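# Place cover on size-matched rectangle using a stand gripper

## Task

Take one gripper from the tool stand and use it to set the cover down, open side facing the table, close to the centre of the rectangle whose colour matches the cover's width (yellow means 46 mm, white 50 mm, blue 54 mm). The cover's thin walls flex even with a gentle grip, and denting them is a failure. Afterwards the gripper must be hung back in an empty stand slot (skipping this is a failure), then released, and the arm moved away. Nothing may end up off the table.

## Robot and tools

Robot: a single six-joint arm with a tool changer at its flange, and no fingers of its own. Two grippers hang in a tool stand: grip50 (50 mm opening) and grip85 (85 mm opening). Once locked on, a tool is treated as part of the arm.

Frame: scene frame, origin on the table top below the arm base, +z up, +y to the left when facing along +x. Distances in metres, orientation as a quaternion written w first. end_effector_position is always the centre of the changer's flat face, tool or not. The face's own z axis points outward from the arm. In face axes (mm): grip50's grip point sits at (0, -25, 180); grip85's at (0, 0, 173) when closed and 13 mm closer when open. Both grippers close along face x.

The row: every motion command uses a row of 14 numbers in this order: x, y, z, qw, qx, qy, qz, lock, grip50_position, grip50_force_limit, grip50_speed, grip85_position, grip85_force_limit, grip85_speed. The first seven are an absolute pose of the changer face in the scene frame (not an offset). The last seven are scaled values in -1..1. lock: positive locks, negative unlocks, 0 keeps the last command. Position +1 is fully open; grip50 pads touch near -0.65, grip85 near -0.8; -1 means close until blocked. Force limit goes from about 20 N at -1 up to 185 N (grip50) or 235 N (grip85) at +1; fast closing adds up to about 12 N. Speed runs from about 20 mm/s at -1 to 150 mm/s at +1. Gripper commands only matter while tool_id names that tool and its readings are numbers.

Tools:
- execute_actions {actions, pictures}: actions is a list holding nothing (just report state), one action {rows:[...], steps<=15}, each row held for one 1/30 s step with the last repeated, or one wait {steps<=300} counted from the previous result. A target more than 0.6 m from the last reported position along any face axis is refused. Repeat the wanted quaternion in every row.
- move {target, speed, stop_force}: target is one 14-number row; the face follows a straight path to that absolute pose, lasting 0.5 to 10 s. speed 0.002 to 0.5 m/s (default 0.25); rotation up to twice that in rad/s. Optional stop_force 9 to 40 N ends the path when push against the motion rises by that amount; it is measured along the line to target, so don't rely on it during turning moves, and omit it when backing off a contact. The result adds a move: line (done, off_target, moving, held, fault, contact) with limits (paced = pose clipped; held = some steps blocked) and distance from target.
- wait {seconds 0..10}: lets time pass.
- zoom_image {camera, region [x0,y0,x1,y1]}: closer look at cam_head_left, cam_head_right or cam_wrist (all 504x504), region up to 504 px square.
- finished_scene {scene}: ends the current scene by its number; irreversible.

Motion: each step the commanded pose is clipped to 100 mm and 16 degrees from the measured one; commands lag about 0.17 s. After a large move check the reported pose and send the remainder. The arm is stiff: targets past a firm contact can trigger a fault stop (10 s halt), as can 150 N external force or joint torque at its limit (wrist joints 26.6 N m, others 142). Approach contacts slowly, ideally with stop_force at low speed. Pose unreachable or HELD lines mean the clearance check altered or blocked the command.

Picking a tool: bring the face flat onto the tool plate, within about 1 mm of centre and 1 degree of tilt/twist, with face -y pointing to the fork's open side. When plate_near reads 1, send lock +1 and wait for locked = 1. The gripper then shows n/a, closes, then opens fully by itself; it is ready when readings become numbers. To remove from the stand: raise 10 to 30 mm (about 20), slide at least 110 mm along face -y out of the fork, then lift. Slots are 180 mm apart; fork arms are 40 to 70 mm either side along face x, front ends 45 mm toward the opening, tops 18 mm below a hung plate's face.

Returning: reverse that path into a free slot; when in_stand reads 1, stay still, send lock -1, wait for unlocked = 1, then back away. Unlocking elsewhere is refused (unlock_refused = 1).

Gripping: send position -1 and keep it; success is object_status 2 (0 moving, 1 blocked opening, 2 blocked closing, 3 at target or pads met). Changing position by 0.01 or more resets status. For the flexible cover use a low force limit (near -1) and slow speed to avoid denting; with force_limit -1 the fingers never re-close on their own and status stays 2 even if the object slips. Opening in mm: grip50 about (250 - grip50_position_measured) x 0.202; grip85 counts: 78 = 60 mm, 130 = 40 mm, 180 = 20 mm, 230 = pads meet.

Readings: state gives pose and velocities; Wrist force/torque in face axes (offset up to 4 N, noise about 2.4 N, saturates near 50 N; no reading at start is normal). Hand target appears when nothing is kept back. MOTOR HOT warns from 70 °C; 85 °C brakes the arm. Cameras include calibration (K, distortion, T_world_to_cam) for locating the cover and rectangles.

Avoid drops, slams, hard pushes, and knocking anything off the table.

Each tool is called after "Emit:" as name([rows], argument=value, ...), one row to a line, values as JSON.

## Session

Emit:
execute_actions(actions=[])

Scene clock: 0.00 s of 6400.00 s.
end_effector_position=(+0.6048, +0.0473, +0.2922) locked=0 unlocked=1 plate_near=0 in_stand=0 unlock_refused=0 tool_id=none grip50_position_measured=n/a grip50_object_status=n/a grip85_position_measured=n/a grip85_object_status=n/a end_effector_quat_wxyz=(-0.075, +0.783, -0.058, +0.615) end_effector_velocity=(-0.000, +0.000, -0.000) end_effector_angular_velocity=(+0.001, +0.001, -0.000)
Joint positions: [ 0.066 -0.497  1.949 -4.539 -1.486 -0.448]
Joint velocities: [ 0.     0.001  0.001 -0.001 -0.001  0.001]
Wrist force (N, on the end effector, along its own x y z axes, offset not removed): no reading
Wrist torque (N m, same axes, about the end effector's origin, offset not removed): no reading
Hand target: +0.605, +0.047, +0.292; -0.075, +0.783, -0.058, +0.615

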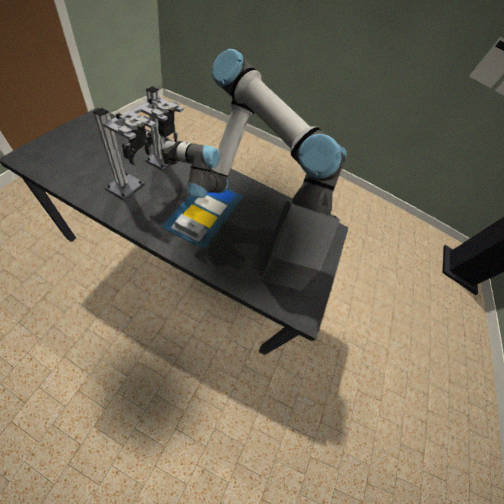

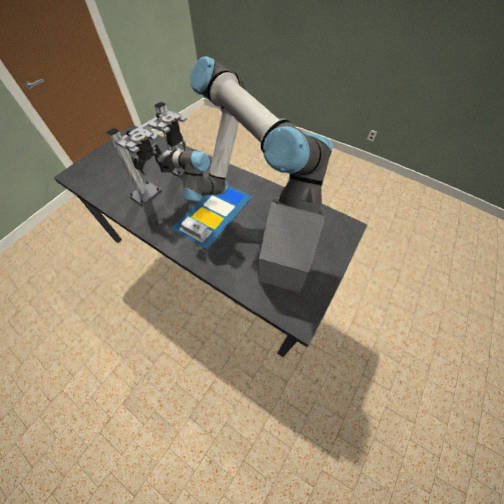

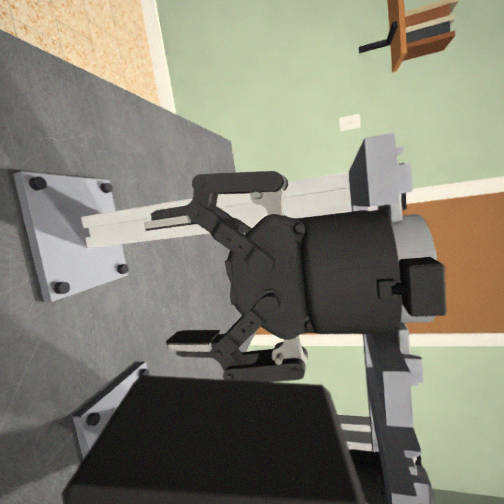

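Emit:
zoom_image(camera="cam_head_left", region=[80, 70, 260, 250])

Emit:
zoom_image(camera="cam_head_right", region=[90, 80, 270, 260])

Region (80, 70, 260, 250) of cam_head_left's 504x504 image, scaled by 2.800, with more detail than that image has.

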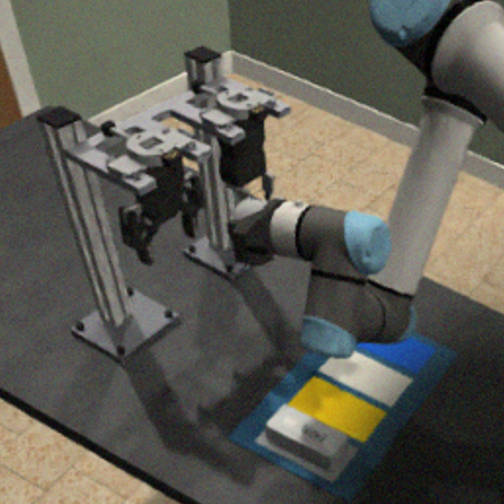

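Region (90, 80, 270, 260) of cam_head_right's 504x504 image, scaled by 2.800, with more detail than that image has.

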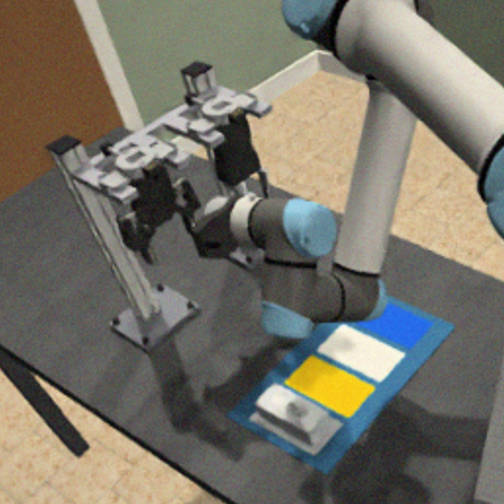

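Emit:
move(target=[0.55,0.08,0.5,0,0.7071,0.7071,0,0,1,-1,0,1,-1,0])

Emit:
move(target=[0.72,0.1,0.56,0,0.7071,0.7071,0,0,1,-1,0,1,-1,0])

Scene clock: 24.23 s of 6400.00 s.
end_effector_position=(+0.5504, +0.0801, +0.5003) locked=0 unlocked=1 plate_near=0 in_stand=0 unlock_refused=0 tool_id=none grip50_position_measured=n/a grip50_object_status=n/a grip85_position_measured=n/a grip85_object_status=n/a end_effector_quat_wxyz=(-0.001, +0.707, +0.707, +0.002) end_effector_velocity=(+0.001, +0.000, +0.001) end_effector_angular_velocity=(-0.007, +0.009, +0.008)
Joint positions: [ 0.528 -1.229  1.85  -2.146 -2.222 -1.228]
Joint velocities: [ 0.002  0.003 -0.011  0.023 -0.004  0.004]
Wrist force (N, on the end effector, along its own x y z axes, offset not removed): [0.1 -0.3 1.9]
Wrist torque (N m, same axes, about the end effector's origin, offset not removed): [0.06 -0.19 0.03]
Hand target: +0.550, +0.080, +0.500; -0.001, +0.707, +0.708, +0.001
Off the commanded pose: 0.000 m, 0 deg.
After step 90, 16.60 s passed at rest.
move: done
camera_calibration (this result's frames):
cam_wrist: T_world_to_cam=[[-0.0374225, 0.999144, -0.0176334, -0.0576118], [0.971496, 0.0405091, 0.233569, -0.595726], [0.234083, -0.00839006, -0.97218, 0.405732], [0, 0, 0, 1]] pos_world=[0.481614, 0.0850989, 0.532572]

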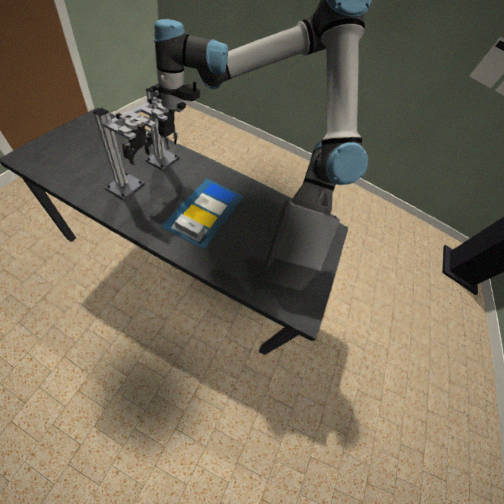

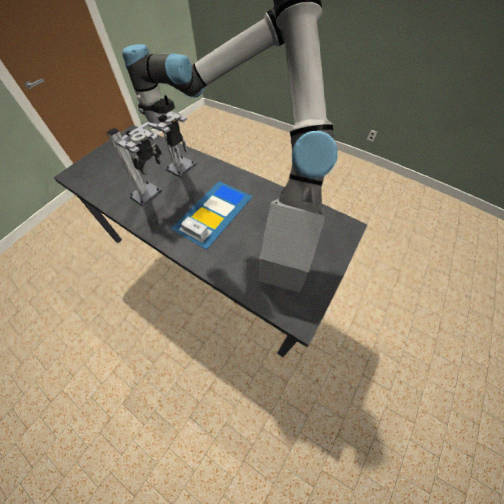

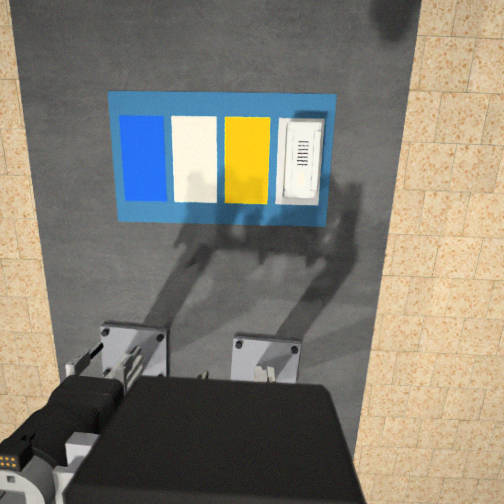

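Scene clock: 25.63 s of 6400.00 s.
end_effector_position=(+0.7196, +0.0997, +0.5600) locked=0 unlocked=1 plate_near=0 in_stand=0 unlock_refused=0 tool_id=none grip50_position_measured=n/a grip50_object_status=n/a grip85_position_measured=n/a grip85_object_status=n/a end_effector_quat_wxyz=(+0.000, +0.707, +0.707, +0.000) end_effector_velocity=(+0.002, +0.001, +0.001) end_effector_angular_velocity=(-0.000, +0.002, +0.000)
Joint positions: [ 0.536 -0.93   1.2   -1.788 -2.224 -1.216]
Joint velocities: [ 0.001  0.006 -0.013  0.009  0.     0.002]
Wrist force (N, on the end effector, along its own x y z axes, offset not removed): [3.4 0.7 0.3]
Wrist torque (N m, same axes, about the end effector's origin, offset not removed): [-0.04 -0.45 -0.07]
Hand target: +0.720, +0.100, +0.560; -0.000, +0.707, +0.707, +0.000
Off the commanded pose: 0.000 m, 0 deg.
move: done
camera_calibration (this result's frames):
cam_wrist: T_world_to_cam=[[-0.0368439, 0.999113, -0.0203666, -0.0686923], [0.971793, 0.0405722, 0.232318, -0.774444], [0.232938, -0.0112326, -0.972427, 0.42559], [0, 0, 0, 1]] pos_world=[0.650932, 0.104833, 0.592373]

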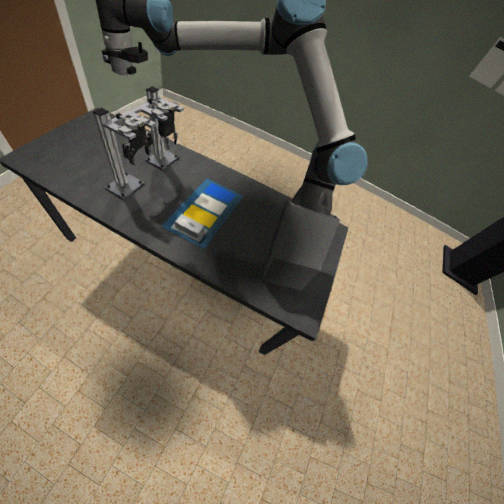

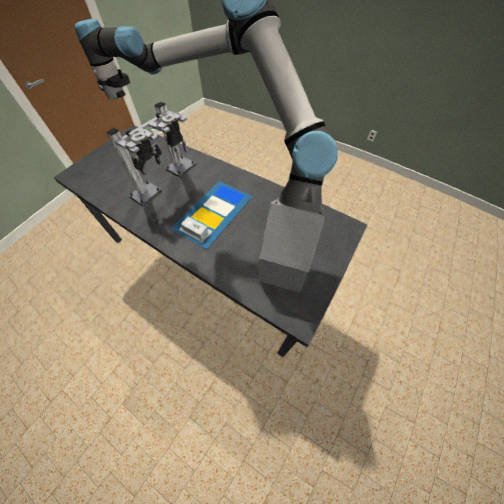

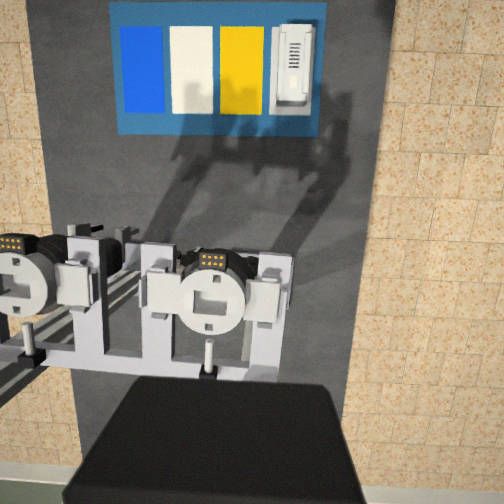

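Emit:
move(target=[0.80,0.065,0.46,0,0.729,0.6845,0,0,1,-1,0,1,-1,0], speed=0.15)

Scene clock: 36.60 s of 6400.00 s.
end_effector_position=(+0.7998, +0.0649, +0.4602) locked=0 unlocked=1 plate_near=0 in_stand=0 unlock_refused=0 tool_id=none grip50_position_measured=n/a grip50_object_status=n/a grip85_position_measured=n/a grip85_object_status=n/a end_effector_quat_wxyz=(+0.000, +0.729, +0.685, -0.000) end_effector_velocity=(+0.002, -0.001, -0.001) end_effector_angular_velocity=(+0.000, -0.001, -0.004)
Joint positions: [ 0.398 -0.765  1.061 -1.919 -2.225 -1.327]
Joint velocities: [-0.002  0.004 -0.007 -0.     0.     0.001]
Wrist force (N, on the end effector, along its own x y z axes, offset not removed): [1.9 3.4 -1.9]
Wrist torque (N m, same axes, about the end effector's origin, offset not removed): [0.34 -0.30 -0.11]
Hand target: +0.800, +0.065, +0.460; +0.000, +0.729, +0.685, -0.000
Off the commanded pose: 0.000 m, 0 deg.
After step 90, 6.53 s passed at rest.
move: done
camera_calibration (this result's frames):
cam_wrist: T_world_to_cam=[[0.0260183, 0.999443, -0.0208905, -0.0830813], [0.97248, -0.0204653, 0.232085, -0.824195], [0.231528, -0.0263541, -0.972471, 0.311559], [0, 0, 0, 1]] pos_world=[0.73154, 0.0743785, 0.49253]

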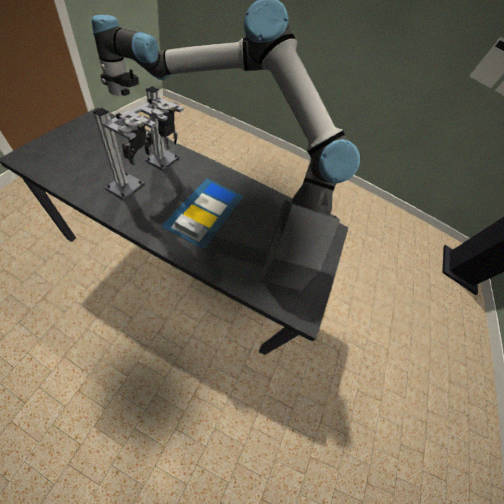

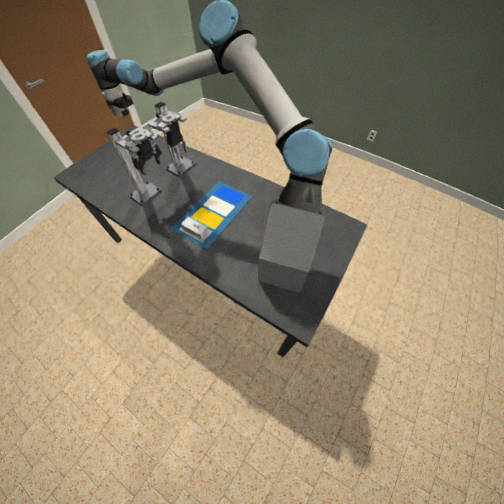

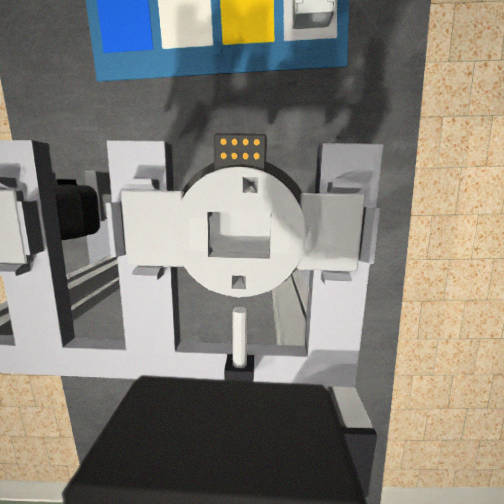

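Emit:
move(target=[0.756,0.0665,0.385,0,0.7236,0.6902,0,0,1,-1,0,1,-1,0], speed=0.1)

Emit:
move(target=[0.756,0.0665,0.345,0,0.7236,0.6902,0,0,1,-1,0,1,-1,0], speed=0.004, stop_force=10)

Scene clock: 49.80 s of 6400.00 s.
end_effector_position=(+0.7562, +0.0666, +0.3851) locked=0 unlocked=1 plate_near=0 in_stand=0 unlock_refused=0 tool_id=none grip50_position_measured=n/a grip50_object_status=n/a grip85_position_measured=n/a grip85_object_status=n/a end_effector_quat_wxyz=(+0.000, +0.724, +0.690, -0.000) end_effector_velocity=(-0.001, +0.000, -0.003) end_effector_angular_velocity=(+0.000, +0.000, +0.001)
Joint positions: [ 0.347 -0.797  1.319 -2.184 -2.221 -1.407]
Joint velocities: [-0.002  0.     0.007 -0.008  0.    -0.003]
Wrist force (N, on the end effector, along its own x y z axes, offset not removed): [3.9 1.8 -1.4]
Wrist torque (N m, same axes, about the end effector's origin, offset not removed): [0.18 -0.37 -0.15]
Hand target: +0.756, +0.067, +0.385; +0.000, +0.724, +0.690, -0.000
Off the commanded pose: 0.000 m, 0 deg.
After step 90, 8.83 s passed at rest.
move: done
camera_calibration (this result's frames):
cam_wrist: T_world_to_cam=[[0.0104566, 0.999732, -0.0206665, -0.0735122], [0.972719, -0.00537973, 0.231923, -0.765501], [0.23175, -0.0225278, -0.972515, 0.248326], [0, 0, 0, 1]] pos_world=[0.687836, 0.0749686, 0.417518]

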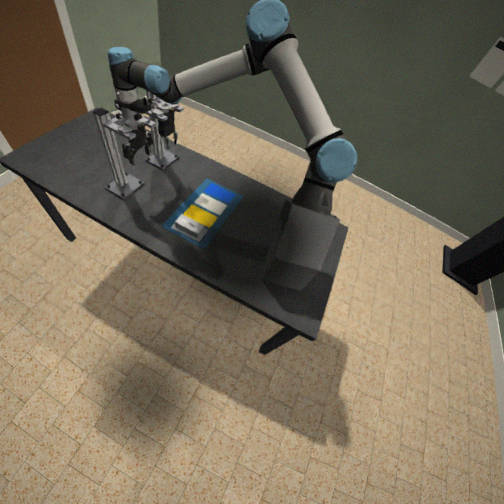

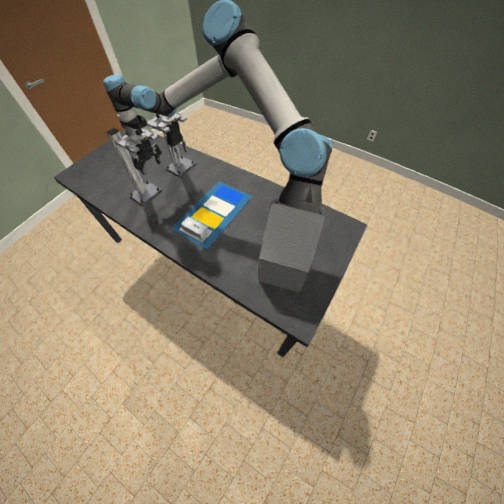

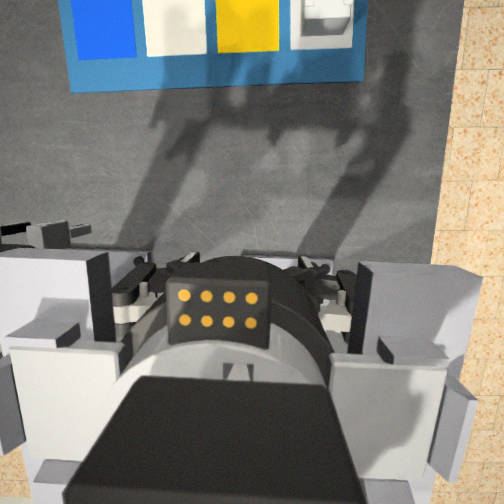

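Scene clock: 53.33 s of 6400.00 s.
end_effector_position=(+0.7562, +0.0666, +0.3724) locked=0 unlocked=1 plate_near=0 in_stand=0 unlock_refused=0 tool_id=none grip50_position_measured=n/a grip50_object_status=n/a grip85_position_measured=n/a grip85_object_status=n/a end_effector_quat_wxyz=(+0.000, +0.724, +0.690, -0.000) end_effector_velocity=(-0.000, -0.000, +0.000) end_effector_angular_velocity=(+0.000, +0.003, +0.001)
Joint positions: [ 0.336 -0.784  1.327 -2.213 -2.22  -1.42 ]
Joint velocities: [-0.    -0.001 -0.001  0.005  0.001  0.001]
Wrist force (N, on the end effector, along its own x y z axes, offset not removed): [3.1 1.5 -23.3]
Wrist torque (N m, same axes, about the end effector's origin, offset not removed): [0.21 -0.08 -0.01]
Hand target: +0.756, +0.067, +0.373; +0.000, +0.724, +0.690, -0.000
Off the commanded pose: 0.027 m, 0 deg.
move: contact
camera_calibration (this result's frames):
cam_wrist: T_world_to_cam=[[0.0103561, 0.999734, -0.0205948, -0.0737218], [0.972678, -0.00529454, 0.2321, -0.762546], [0.231929, -0.0224357, -0.972474, 0.235804], [0, 0, 0, 1]] pos_world=[0.687785, 0.0749553, 0.404782]

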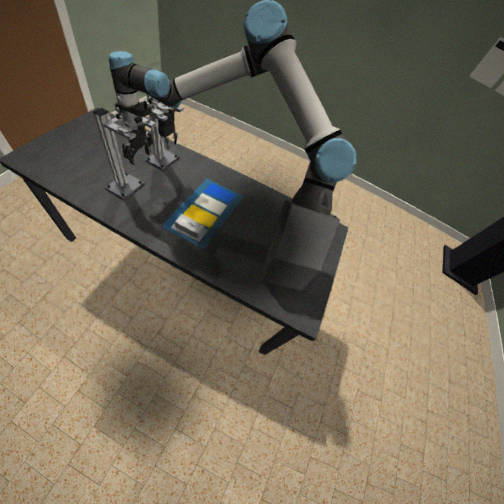

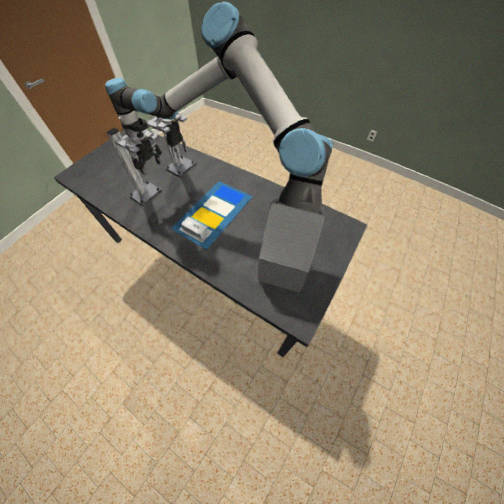

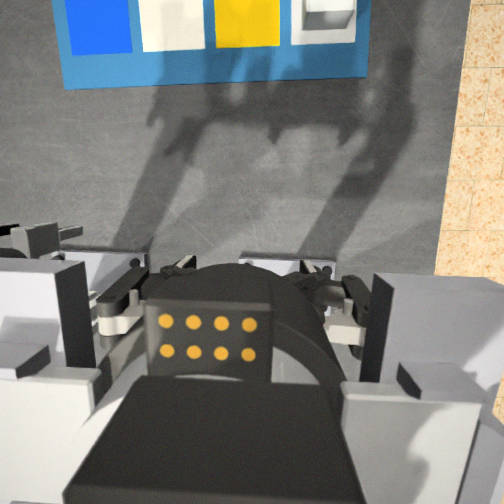

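Emit:
move(target=[0.7545,0.064,0.376,0,0.7236,0.6902,0,0,1,-1,0,1,-1,0], speed=0.01)

Emit:
move(target=[0.7545,0.064,0.345,0,0.7236,0.6902,0,0,1,-1,0,1,-1,0], speed=0.004, stop_force=10)

Scene clock: 70.03 s of 6400.00 s.
end_effector_position=(+0.7546, +0.0641, +0.3759) locked=0 unlocked=1 plate_near=0 in_stand=0 unlock_refused=0 tool_id=none grip50_position_measured=n/a grip50_object_status=n/a grip85_position_measured=n/a grip85_object_status=n/a end_effector_quat_wxyz=(+0.000, +0.724, +0.690, -0.000) end_effector_velocity=(-0.001, -0.001, +0.001) end_effector_angular_velocity=(+0.001, +0.001, -0.001)
Joint positions: [ 0.337 -0.794  1.333 -2.209 -2.22  -1.419]
Joint velocities: [-0.    -0.004  0.004  0.001  0.001  0.001]
Wrist force (N, on the end effector, along its own x y z axes, offset not removed): [-0.3 0.5 -0.7]
Wrist torque (N m, same axes, about the end effector's origin, offset not removed): [0.09 -0.20 -0.16]
Hand target: +0.754, +0.064, +0.376; -0.000, +0.724, +0.690, +0.000
Off the commanded pose: 0.000 m, 0 deg.
After step 90, 13.00 s passed at rest.
move: done
camera_calibration (this result's frames):
cam_wrist: T_world_to_cam=[[0.0104157, 0.999736, -0.0204981, -0.071269], [0.972691, -0.00537632, 0.232041, -0.76179], [0.231869, -0.0223552, -0.97249, 0.239511], [0, 0, 0, 1]] pos_world=[0.686193, 0.0725089, 0.408228]

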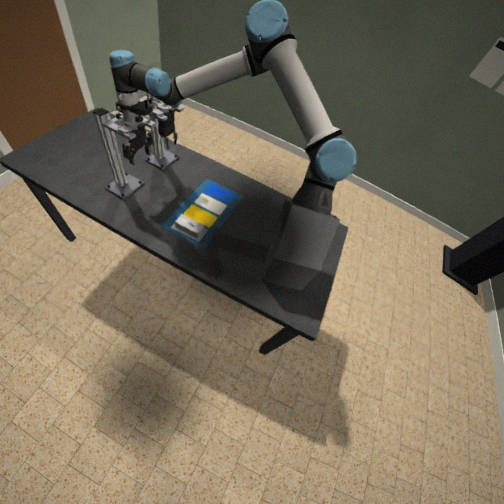

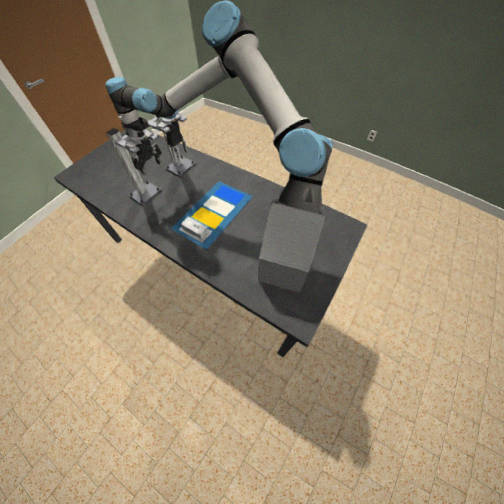

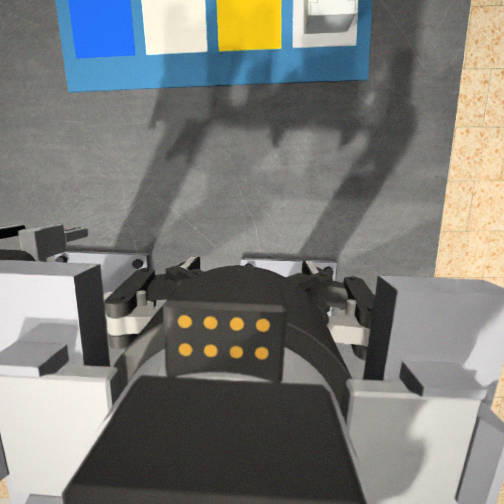

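Scene clock: 71.53 s of 6400.00 s.
end_effector_position=(+0.7546, +0.0641, +0.3713) locked=0 unlocked=1 plate_near=0 in_stand=0 unlock_refused=0 tool_id=none grip50_position_measured=n/a grip50_object_status=n/a grip85_position_measured=n/a grip85_object_status=n/a end_effector_quat_wxyz=(+0.000, +0.724, +0.690, +0.000) end_effector_velocity=(+0.000, -0.001, +0.001) end_effector_angular_velocity=(+0.000, +0.002, +0.001)
Joint positions: [ 0.333 -0.789  1.336 -2.22  -2.219 -1.424]
Joint velocities: [-0.    -0.001 -0.002  0.005  0.     0.   ]
Wrist force (N, on the end effector, along its own x y z axes, offset not removed): [4.0 1.9 -25.9]
Wrist torque (N m, same axes, about the end effector's origin, offset not removed): [0.01 -0.19 -0.21]
Hand target: +0.755, +0.064, +0.372; +0.000, +0.724, +0.690, +0.000
Off the commanded pose: 0.026 m, 0 deg.
move: contact
camera_calibration (this result's frames):
cam_wrist: T_world_to_cam=[[0.010366, 0.999737, -0.0204485, -0.0713417], [0.972637, -0.00533418, 0.23227, -0.760804], [0.2321, -0.0222967, -0.972436, 0.2349], [0, 0, 0, 1]] pos_world=[0.686205, 0.0725022, 0.403678]

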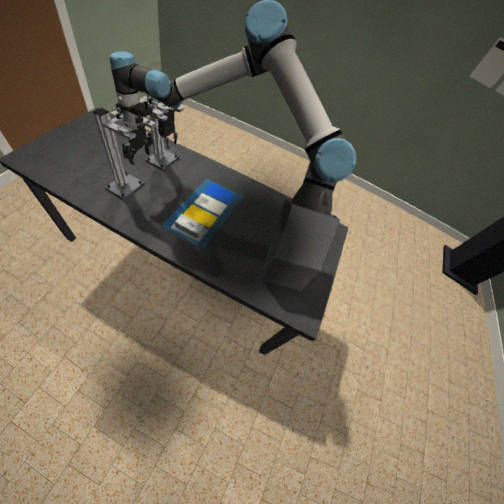

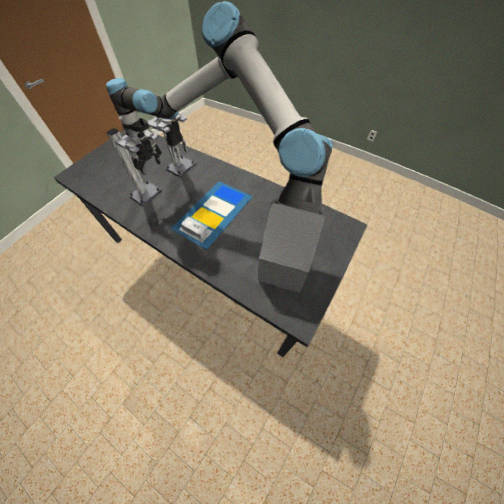

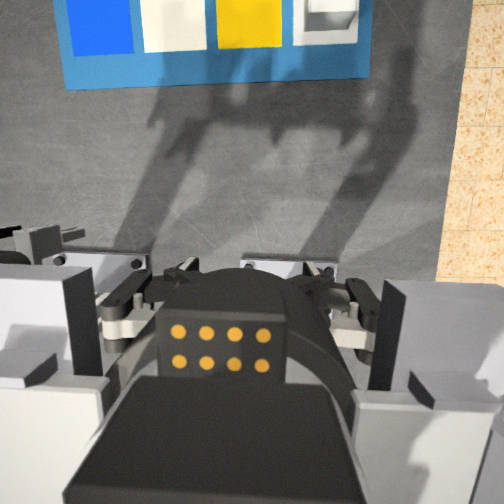

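Emit:
move(target=[0.7525,0.062,0.375,0,0.7236,0.6902,0,0,1,-1,0,1,-1,0], speed=0.01)

Emit:
move(target=[0.7525,0.062,0.345,0,0.7236,0.6902,0,0,1,-1,0,1,-1,0], speed=0.004, stop_force=10)

Scene clock: 79.90 s of 6400.00 s.
end_effector_position=(+0.7526, +0.0621, +0.3748) locked=0 unlocked=1 plate_near=0 in_stand=0 unlock_refused=0 tool_id=none grip50_position_measured=n/a grip50_object_status=n/a grip85_position_measured=n/a grip85_object_status=n/a end_effector_quat_wxyz=(+0.000, +0.724, +0.690, +0.000) end_effector_velocity=(-0.001, -0.001, +0.002) end_effector_angular_velocity=(+0.001, -0.001, +0.000)
Joint positions: [ 0.334 -0.799  1.343 -2.216 -2.219 -1.423]
Joint velocities: [ 0.001 -0.005  0.003  0.001  0.     0.001]
Wrist force (N, on the end effector, along its own x y z axes, offset not removed): [2.0 0.4 0.1]
Wrist torque (N m, same axes, about the end effector's origin, offset not removed): [0.06 -0.29 -0.28]
Hand target: +0.752, +0.062, +0.375; -0.000, +0.724, +0.690, +0.000
Off the commanded pose: 0.000 m, 0 deg.
After step 90, 4.67 s passed at rest.
move: done
camera_calibration (this result's frames):
cam_wrist: T_world_to_cam=[[0.0104159, 0.999736, -0.0204855, -0.0692559], [0.97269, -0.00537925, 0.232046, -0.759642], [0.231875, -0.022343, -0.972489, 0.238942], [0, 0, 0, 1]] pos_world=[0.684213, 0.07049, 0.407222]

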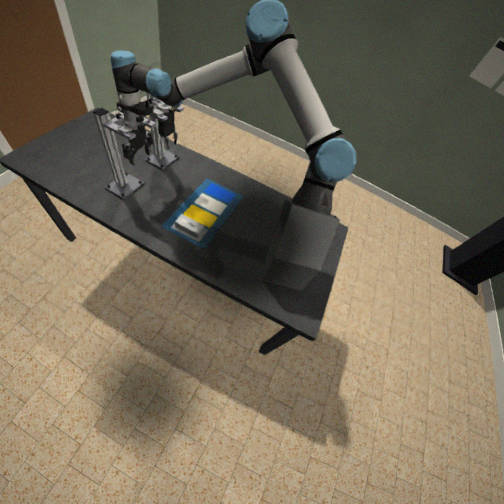

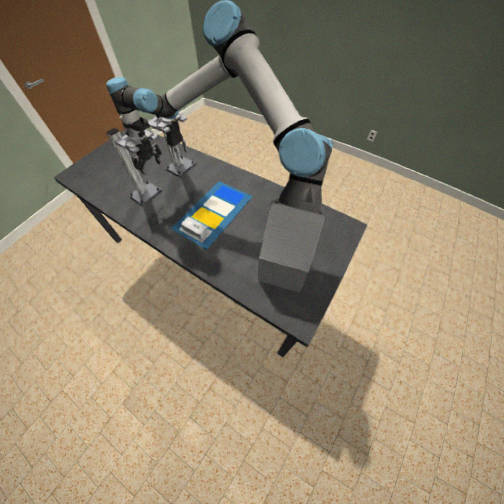

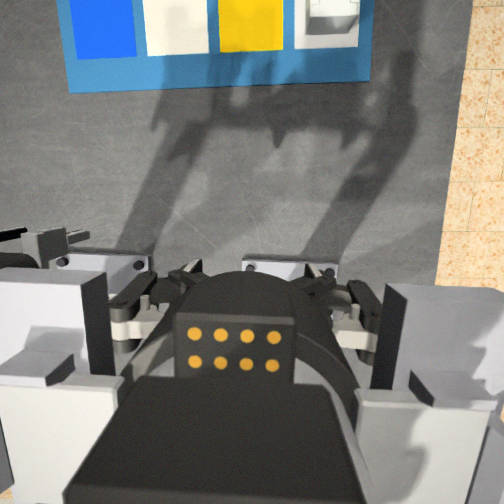

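Scene clock: 83.63 s of 6400.00 s.
end_effector_position=(+0.7526, +0.0621, +0.3613) locked=0 unlocked=1 plate_near=1 in_stand=1 unlock_refused=0 tool_id=none grip50_position_measured=n/a grip50_object_status=n/a grip85_position_measured=n/a grip85_object_status=n/a end_effector_quat_wxyz=(+0.000, +0.724, +0.690, +0.000) end_effector_velocity=(+0.000, -0.000, +0.001) end_effector_angular_velocity=(-0.000, +0.001, +0.002)
Joint positions: [ 0.323 -0.785  1.351 -2.247 -2.218 -1.437]
Joint velocities: [ 0.001 -0.001 -0.002  0.004 -0.    -0.   ]
Wrist force (N, on the end effector, along its own x y z axes, offset not removed): [-0.3 3.0 -26.1]
Wrist torque (N m, same axes, about the end effector's origin, offset not removed): [-0.46 -0.36 0.02]
Hand target: +0.753, +0.062, +0.362; +0.000, +0.724, +0.690, +0.000
Off the commanded pose: 0.016 m, 0 deg.
move: contact
camera_calibration (this result's frames):
cam_wrist: T_world_to_cam=[[0.0103769, 0.999736, -0.0204809, -0.0694713], [0.972642, -0.00533775, 0.232249, -0.756541], [0.232079, -0.0223306, -0.972441, 0.225646], [0, 0, 0, 1]] pos_world=[0.684196, 0.0704536, 0.39371]

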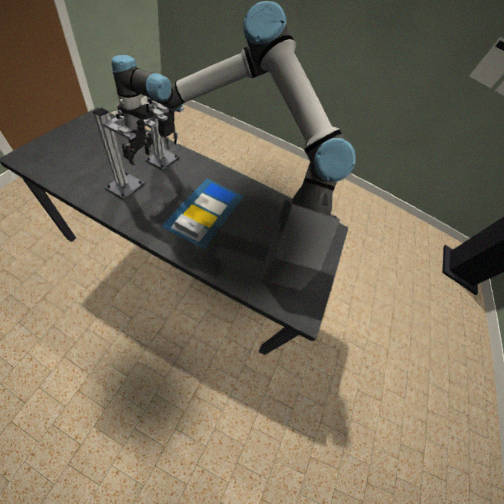

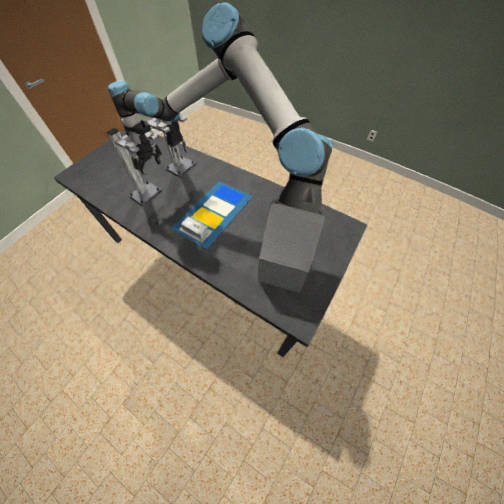

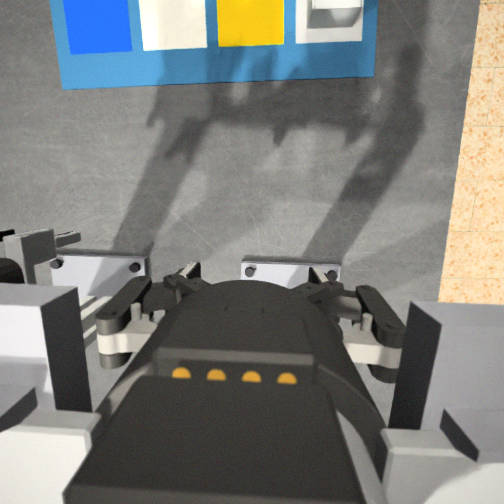

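Emit:
execute_actions([
  {"rows":[[0.7526,0.0621,0.3618,0,0.7236,0.6902,0,1,1,-1,0,1,-1,0]],"steps":15},
], pictures=false)

Emit:
execute_actions([
  {"steps":30},
], pictures=false)

Scene clock: 91.70 s of 6400.00 s.
end_effector_position=(+0.7526, +0.0621, +0.3618) locked=0 unlocked=0 plate_near=1 in_stand=1 unlock_refused=0 tool_id=none grip50_position_measured=n/a grip50_object_status=n/a grip85_position_measured=n/a grip85_object_status=n/a end_effector_quat_wxyz=(+0.000, +0.724, +0.690, -0.000) end_effector_velocity=(+0.000, +0.000, +0.001) end_effector_angular_velocity=(+0.000, -0.001, -0.001)
Joint positions: [ 0.323 -0.785  1.351 -2.246 -2.218 -1.436]
Joint velocities: [ 0.001  0.    -0.001  0.    -0.     0.001]
Wrist force (N, on the end effector, along its own x y z axes, offset not removed): [2.2 15.7 -0.1]
Wrist torque (N m, same axes, about the end effector's origin, offset not removed): [0.32 -0.42 -0.28]
Hand target: +0.753, +0.062, +0.362; -0.000, +0.724, +0.690, +0.000
Off the commanded pose: 0.000 m, 0 deg.
Steps of this call (steps 1 to 90: nothing new was sent; then 4.57 s passed at rest; steps 91 to 105: all 15 steps of this action). Readings (end_effector_position | what the end effector reports):
91: (+0.7526, +0.0620, +0.3616) | locked=0 unlocked=0 plate_near=1 in_stand=1 unlock_refused=0 tool_id=none grip50_position_measured=n/a grip50_object_status=n/a grip85_position_measured=n/a grip85_object_status=n/a
92: (+0.7526, +0.0620, +0.3616) | locked=0 unlocked=0 plate_near=1 in_stand=1 unlock_refused=0 tool_id=none grip50_position_measured=n/a grip50_object_status=n/a grip85_position_measured=n/a grip85_object_status=n/a
94: (+0.7526, +0.0620, +0.3617) | locked=0 unlocked=0 plate_near=1 in_stand=1 unlock_refused=0 tool_id=none grip50_position_measured=n/a grip50_object_status=n/a grip85_position_measured=n/a grip85_object_status=n/a
98: (+0.7526, +0.0621, +0.3617) | locked=0 unlocked=0 plate_near=1 in_stand=1 unlock_refused=0 tool_id=none grip50_position_measured=n/a grip50_object_status=n/a grip85_position_measured=n/a grip85_object_status=n/a
105: the state above

Scene clock: 92.70 s of 6400.00 s.
end_effector_position=(+0.7526, +0.0621, +0.3618) locked=1 unlocked=0 plate_near=1 in_stand=1 unlock_refused=0 tool_id=grip85 grip50_position_measured=n/a grip50_object_status=n/a grip85_position_measured=n/a grip85_object_status=n/a end_effector_quat_wxyz=(+0.000, +0.724, +0.690, +0.000) end_effector_velocity=(-0.000, +0.001, +0.001) end_effector_angular_velocity=(+0.001, -0.001, +0.003)
Joint positions: [ 0.323 -0.785  1.351 -2.246 -2.218 -1.436]
Joint velocities: [ 0.002 -0.001  0.001  0.     0.001 -0.002]
Wrist force (N, on the end effector, along its own x y z axes, offset not removed): [3.7 32.3 -2.4]
Wrist torque (N m, same axes, about the end effector's origin, offset not removed): [-0.53 -0.26 -1.86]
Hand target: +0.753, +0.062, +0.362; -0.000, +0.724, +0.690, +0.000
Off the commanded pose: 0.000 m, 0 deg.
Steps of this call (steps 1 to 30: nothing new was sent). Readings (end_effector_position | what the end effector reports):
1: (+0.7526, +0.0621, +0.3618) | locked=0 unlocked=0 plate_near=1 in_stand=1 unlock_refused=0 tool_id=none grip50_position_measured=n/a grip50_object_status=n/a grip85_position_measured=n/a grip85_object_status=n/a
2: (+0.7526, +0.0621, +0.3618) | locked=0 unlocked=0 plate_near=1 in_stand=1 unlock_refused=0 tool_id=none grip50_position_measured=n/a grip50_object_status=n/a grip85_position_measured=n/a grip85_object_status=n/a
4: (+0.7526, +0.0621, +0.3618) | locked=0 unlocked=0 plate_near=1 in_stand=1 unlock_refused=0 tool_id=none grip50_position_measured=n/a grip50_object_status=n/a grip85_position_measured=n/a grip85_object_status=n/a
8: (+0.7526, +0.0621, +0.3618) | locked=0 unlocked=0 plate_near=1 in_stand=1 unlock_refused=0 tool_id=none grip50_position_measured=n/a grip50_object_status=n/a grip85_position_measured=n/a grip85_object_status=n/a
30: the state above

Emit:
move(target=[0.753,0.0621,0.382,0,0.7236,0.6902,0,0,1,-1,0,1,-1,0], speed=0.03)

Emit:
move(target=[0.623,0.068,0.382,0,0.7236,0.6902,0,0,1,-1,0,1,-1,0], speed=0.1)

Emit:
move(target=[0.53,0.155,0.3,0,0.7071,0.7071,0,0,1,-1,0,1,-1,0], speed=0.15)

Scene clock: 105.37 s of 6400.00 s.
end_effector_position=(+0.7530, +0.0621, +0.3818) locked=1 unlocked=0 plate_near=1 in_stand=0 unlock_refused=0 tool_id=grip85 grip50_position_measured=n/a grip50_object_status=n/a grip85_position_measured=3 grip85_object_status=3 end_effector_quat_wxyz=(-0.000, +0.724, +0.690, +0.000) end_effector_velocity=(+0.000, +0.000, +0.003) end_effector_angular_velocity=(+0.000, -0.001, +0.002)
Joint positions: [ 0.34  -0.805  1.337 -2.2   -2.22  -1.416]
Joint velocities: [ 0.003 -0.003 -0.003  0.006 -0.     0.001]
Wrist force (N, on the end effector, along its own x y z axes, offset not removed): [1.6 2.4 -4.4]
Wrist torque (N m, same axes, about the end effector's origin, offset not removed): [0.32 -0.38 -0.18]
Hand target: +0.753, +0.062, +0.382; -0.000, +0.724, +0.690, +0.000
Off the commanded pose: 0.000 m, 0 deg.
After step 150, 6.67 s passed at rest.
move: done
camera_calibration (this result's frames):
cam_wrist: T_world_to_cam=[[0.0103986, 0.999737, -0.0204357, -0.0691374], [0.972684, -0.00537348, 0.232071, -0.76163], [0.2319, -0.0222907, -0.972484, 0.245559], [0, 0, 0, 1]] pos_world=[0.684599, 0.0705002, 0.414141]

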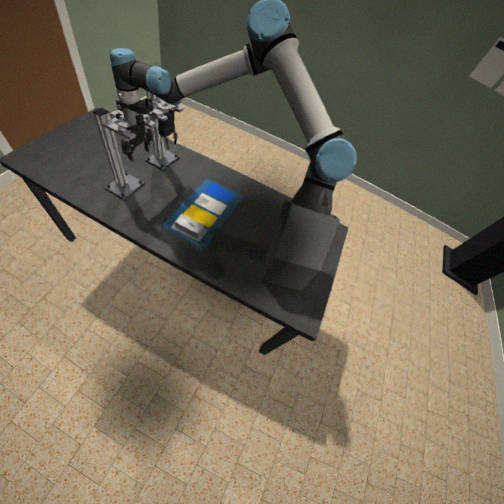

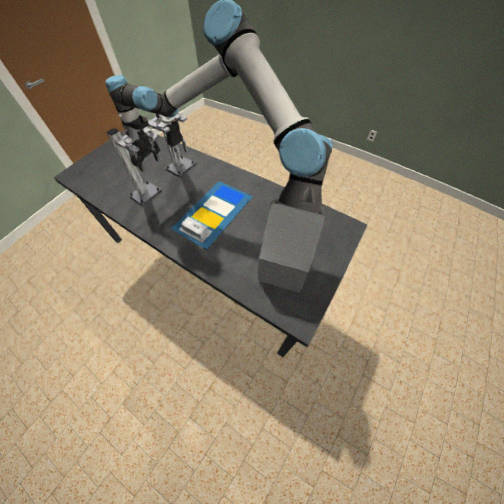

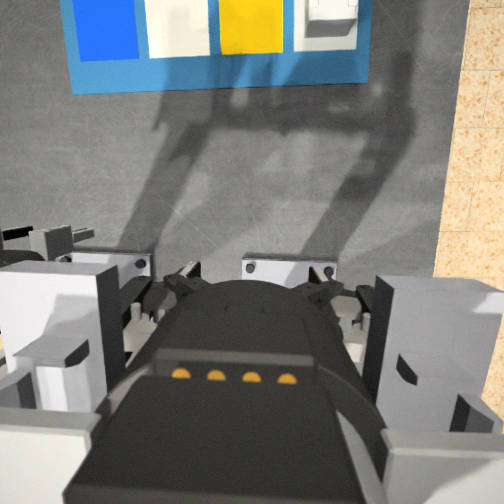

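Scene clock: 107.17 s of 6400.00 s.
end_effector_position=(+0.6233, +0.0682, +0.3819) locked=1 unlocked=0 plate_near=1 in_stand=0 unlock_refused=0 tool_id=grip85 grip50_position_measured=n/a grip50_object_status=n/a grip85_position_measured=3 grip85_object_status=3 end_effector_quat_wxyz=(-0.000, +0.724, +0.690, +0.000) end_effector_velocity=(-0.003, +0.000, -0.001) end_effector_angular_velocity=(-0.000, +0.001, +0.002)
Joint positions: [ 0.366 -1.003  1.775 -2.419 -2.222 -1.383]
Joint velocities: [ 0.    -0.002  0.008 -0.004  0.    -0.   ]
Wrist force (N, on the end effector, along its own x y z axes, offset not removed): [5.6 1.7 -3.3]
Wrist torque (N m, same axes, about the end effector's origin, offset not removed): [0.31 -0.51 -0.17]
Hand target: +0.623, +0.068, +0.382; -0.000, +0.724, +0.690, +0.000
Off the commanded pose: 0.000 m, 0 deg.
move: done
camera_calibration (this result's frames):
cam_wrist: T_world_to_cam=[[0.0104275, 0.999737, -0.0204332, -0.0739062], [0.972701, -0.00540374, 0.231999, -0.63551], [0.231828, -0.0222946, -0.972501, 0.275957], [0, 0, 0, 1]] pos_world=[0.554958, 0.076605, 0.414297]

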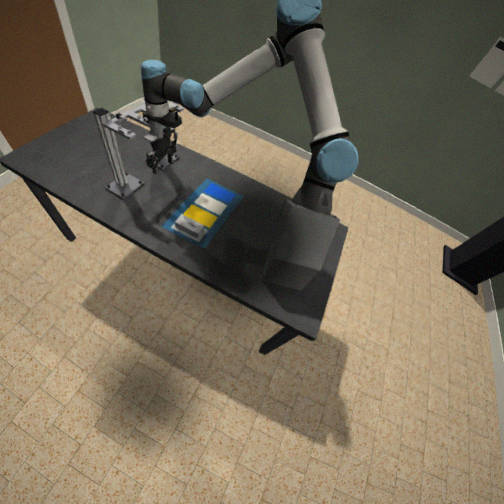

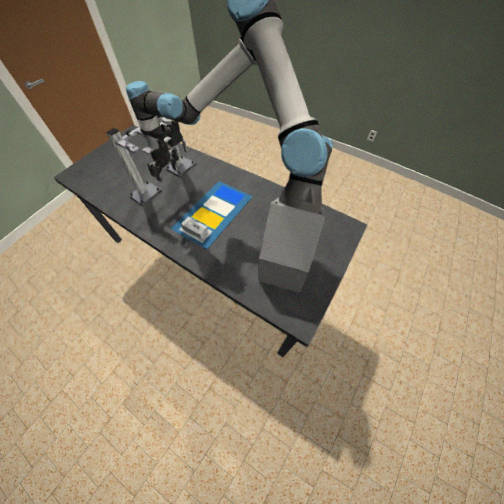

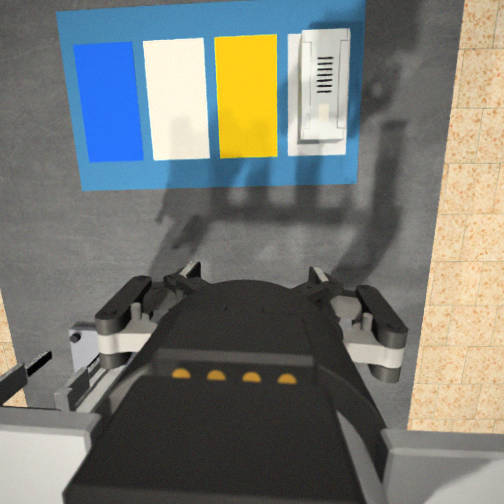

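Scene clock: 108.73 s of 6400.00 s.
end_effector_position=(+0.5303, +0.1551, +0.3000) locked=1 unlocked=0 plate_near=1 in_stand=0 unlock_refused=0 tool_id=grip85 grip50_position_measured=n/a grip50_object_status=n/a grip85_position_measured=3 grip85_object_status=3 end_effector_quat_wxyz=(-0.000, +0.707, +0.707, +0.000) end_effector_velocity=(-0.002, +0.002, -0.002) end_effector_angular_velocity=(-0.000, +0.000, +0.002)
Joint positions: [ 0.42  -0.836  1.98  -2.751 -2.225 -1.362]
Joint velocities: [ 0.002  0.005  0.002 -0.006 -0.     0.   ]
Wrist force (N, on the end effector, along its own x y z axes, offset not removed): [3.0 3.6 -2.6]
Wrist torque (N m, same axes, about the end effector's origin, offset not removed): [0.29 -0.48 -0.21]
Hand target: +0.530, +0.155, +0.300; -0.000, +0.707, +0.707, +0.000
Off the commanded pose: 0.000 m, 0 deg.
move: done
camera_calibration (this result's frames):
cam_wrist: T_world_to_cam=[[-0.0366961, 0.999119, -0.0203416, -0.136437], [0.971877, 0.0404188, 0.231995, -0.532218], [0.232613, -0.0112562, -0.972504, 0.217668], [0, 0, 0, 1]] pos_world=[0.461611, 0.160279, 0.33238]

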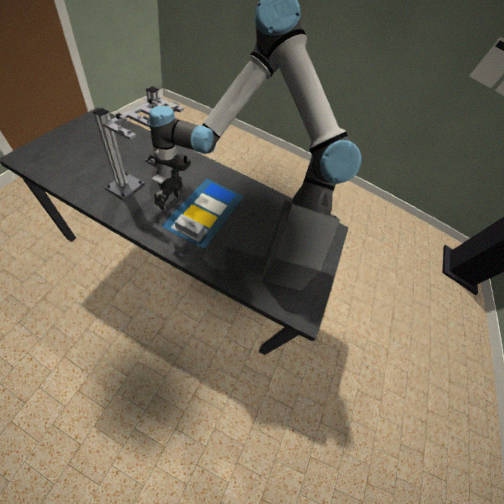

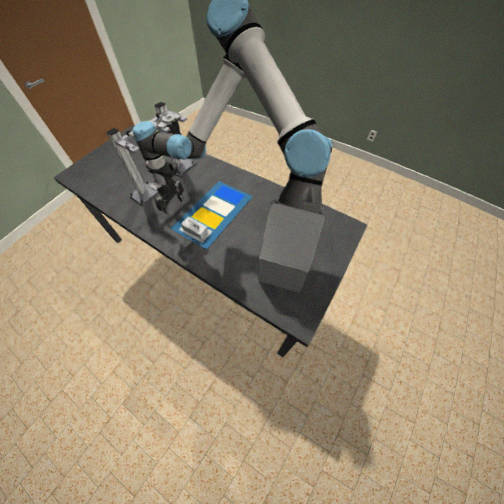

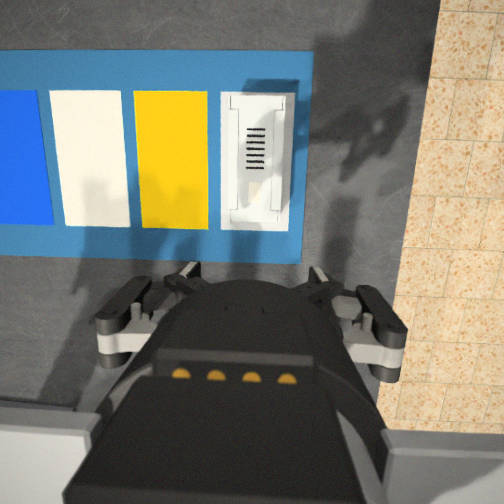

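Emit:
zoom_image(camera="cam_wrist", region=[180, 80, 340, 240])

Emit:
zoom_image(camera="cam_head_left", region=[160, 195, 220, 255])

Region (180, 80, 340, 240) of cam_wrist's 504x504 image, scaled by 3.150, with more detail than that image has.

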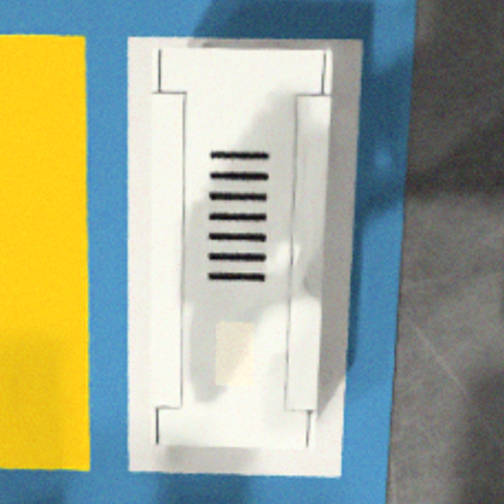

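Region (160, 195, 220, 255) of cam_head_left's 504x504 image, scaled by 8.400, with more detail than that image has.

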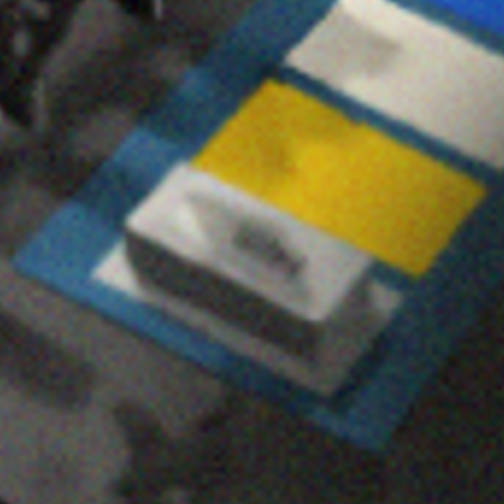

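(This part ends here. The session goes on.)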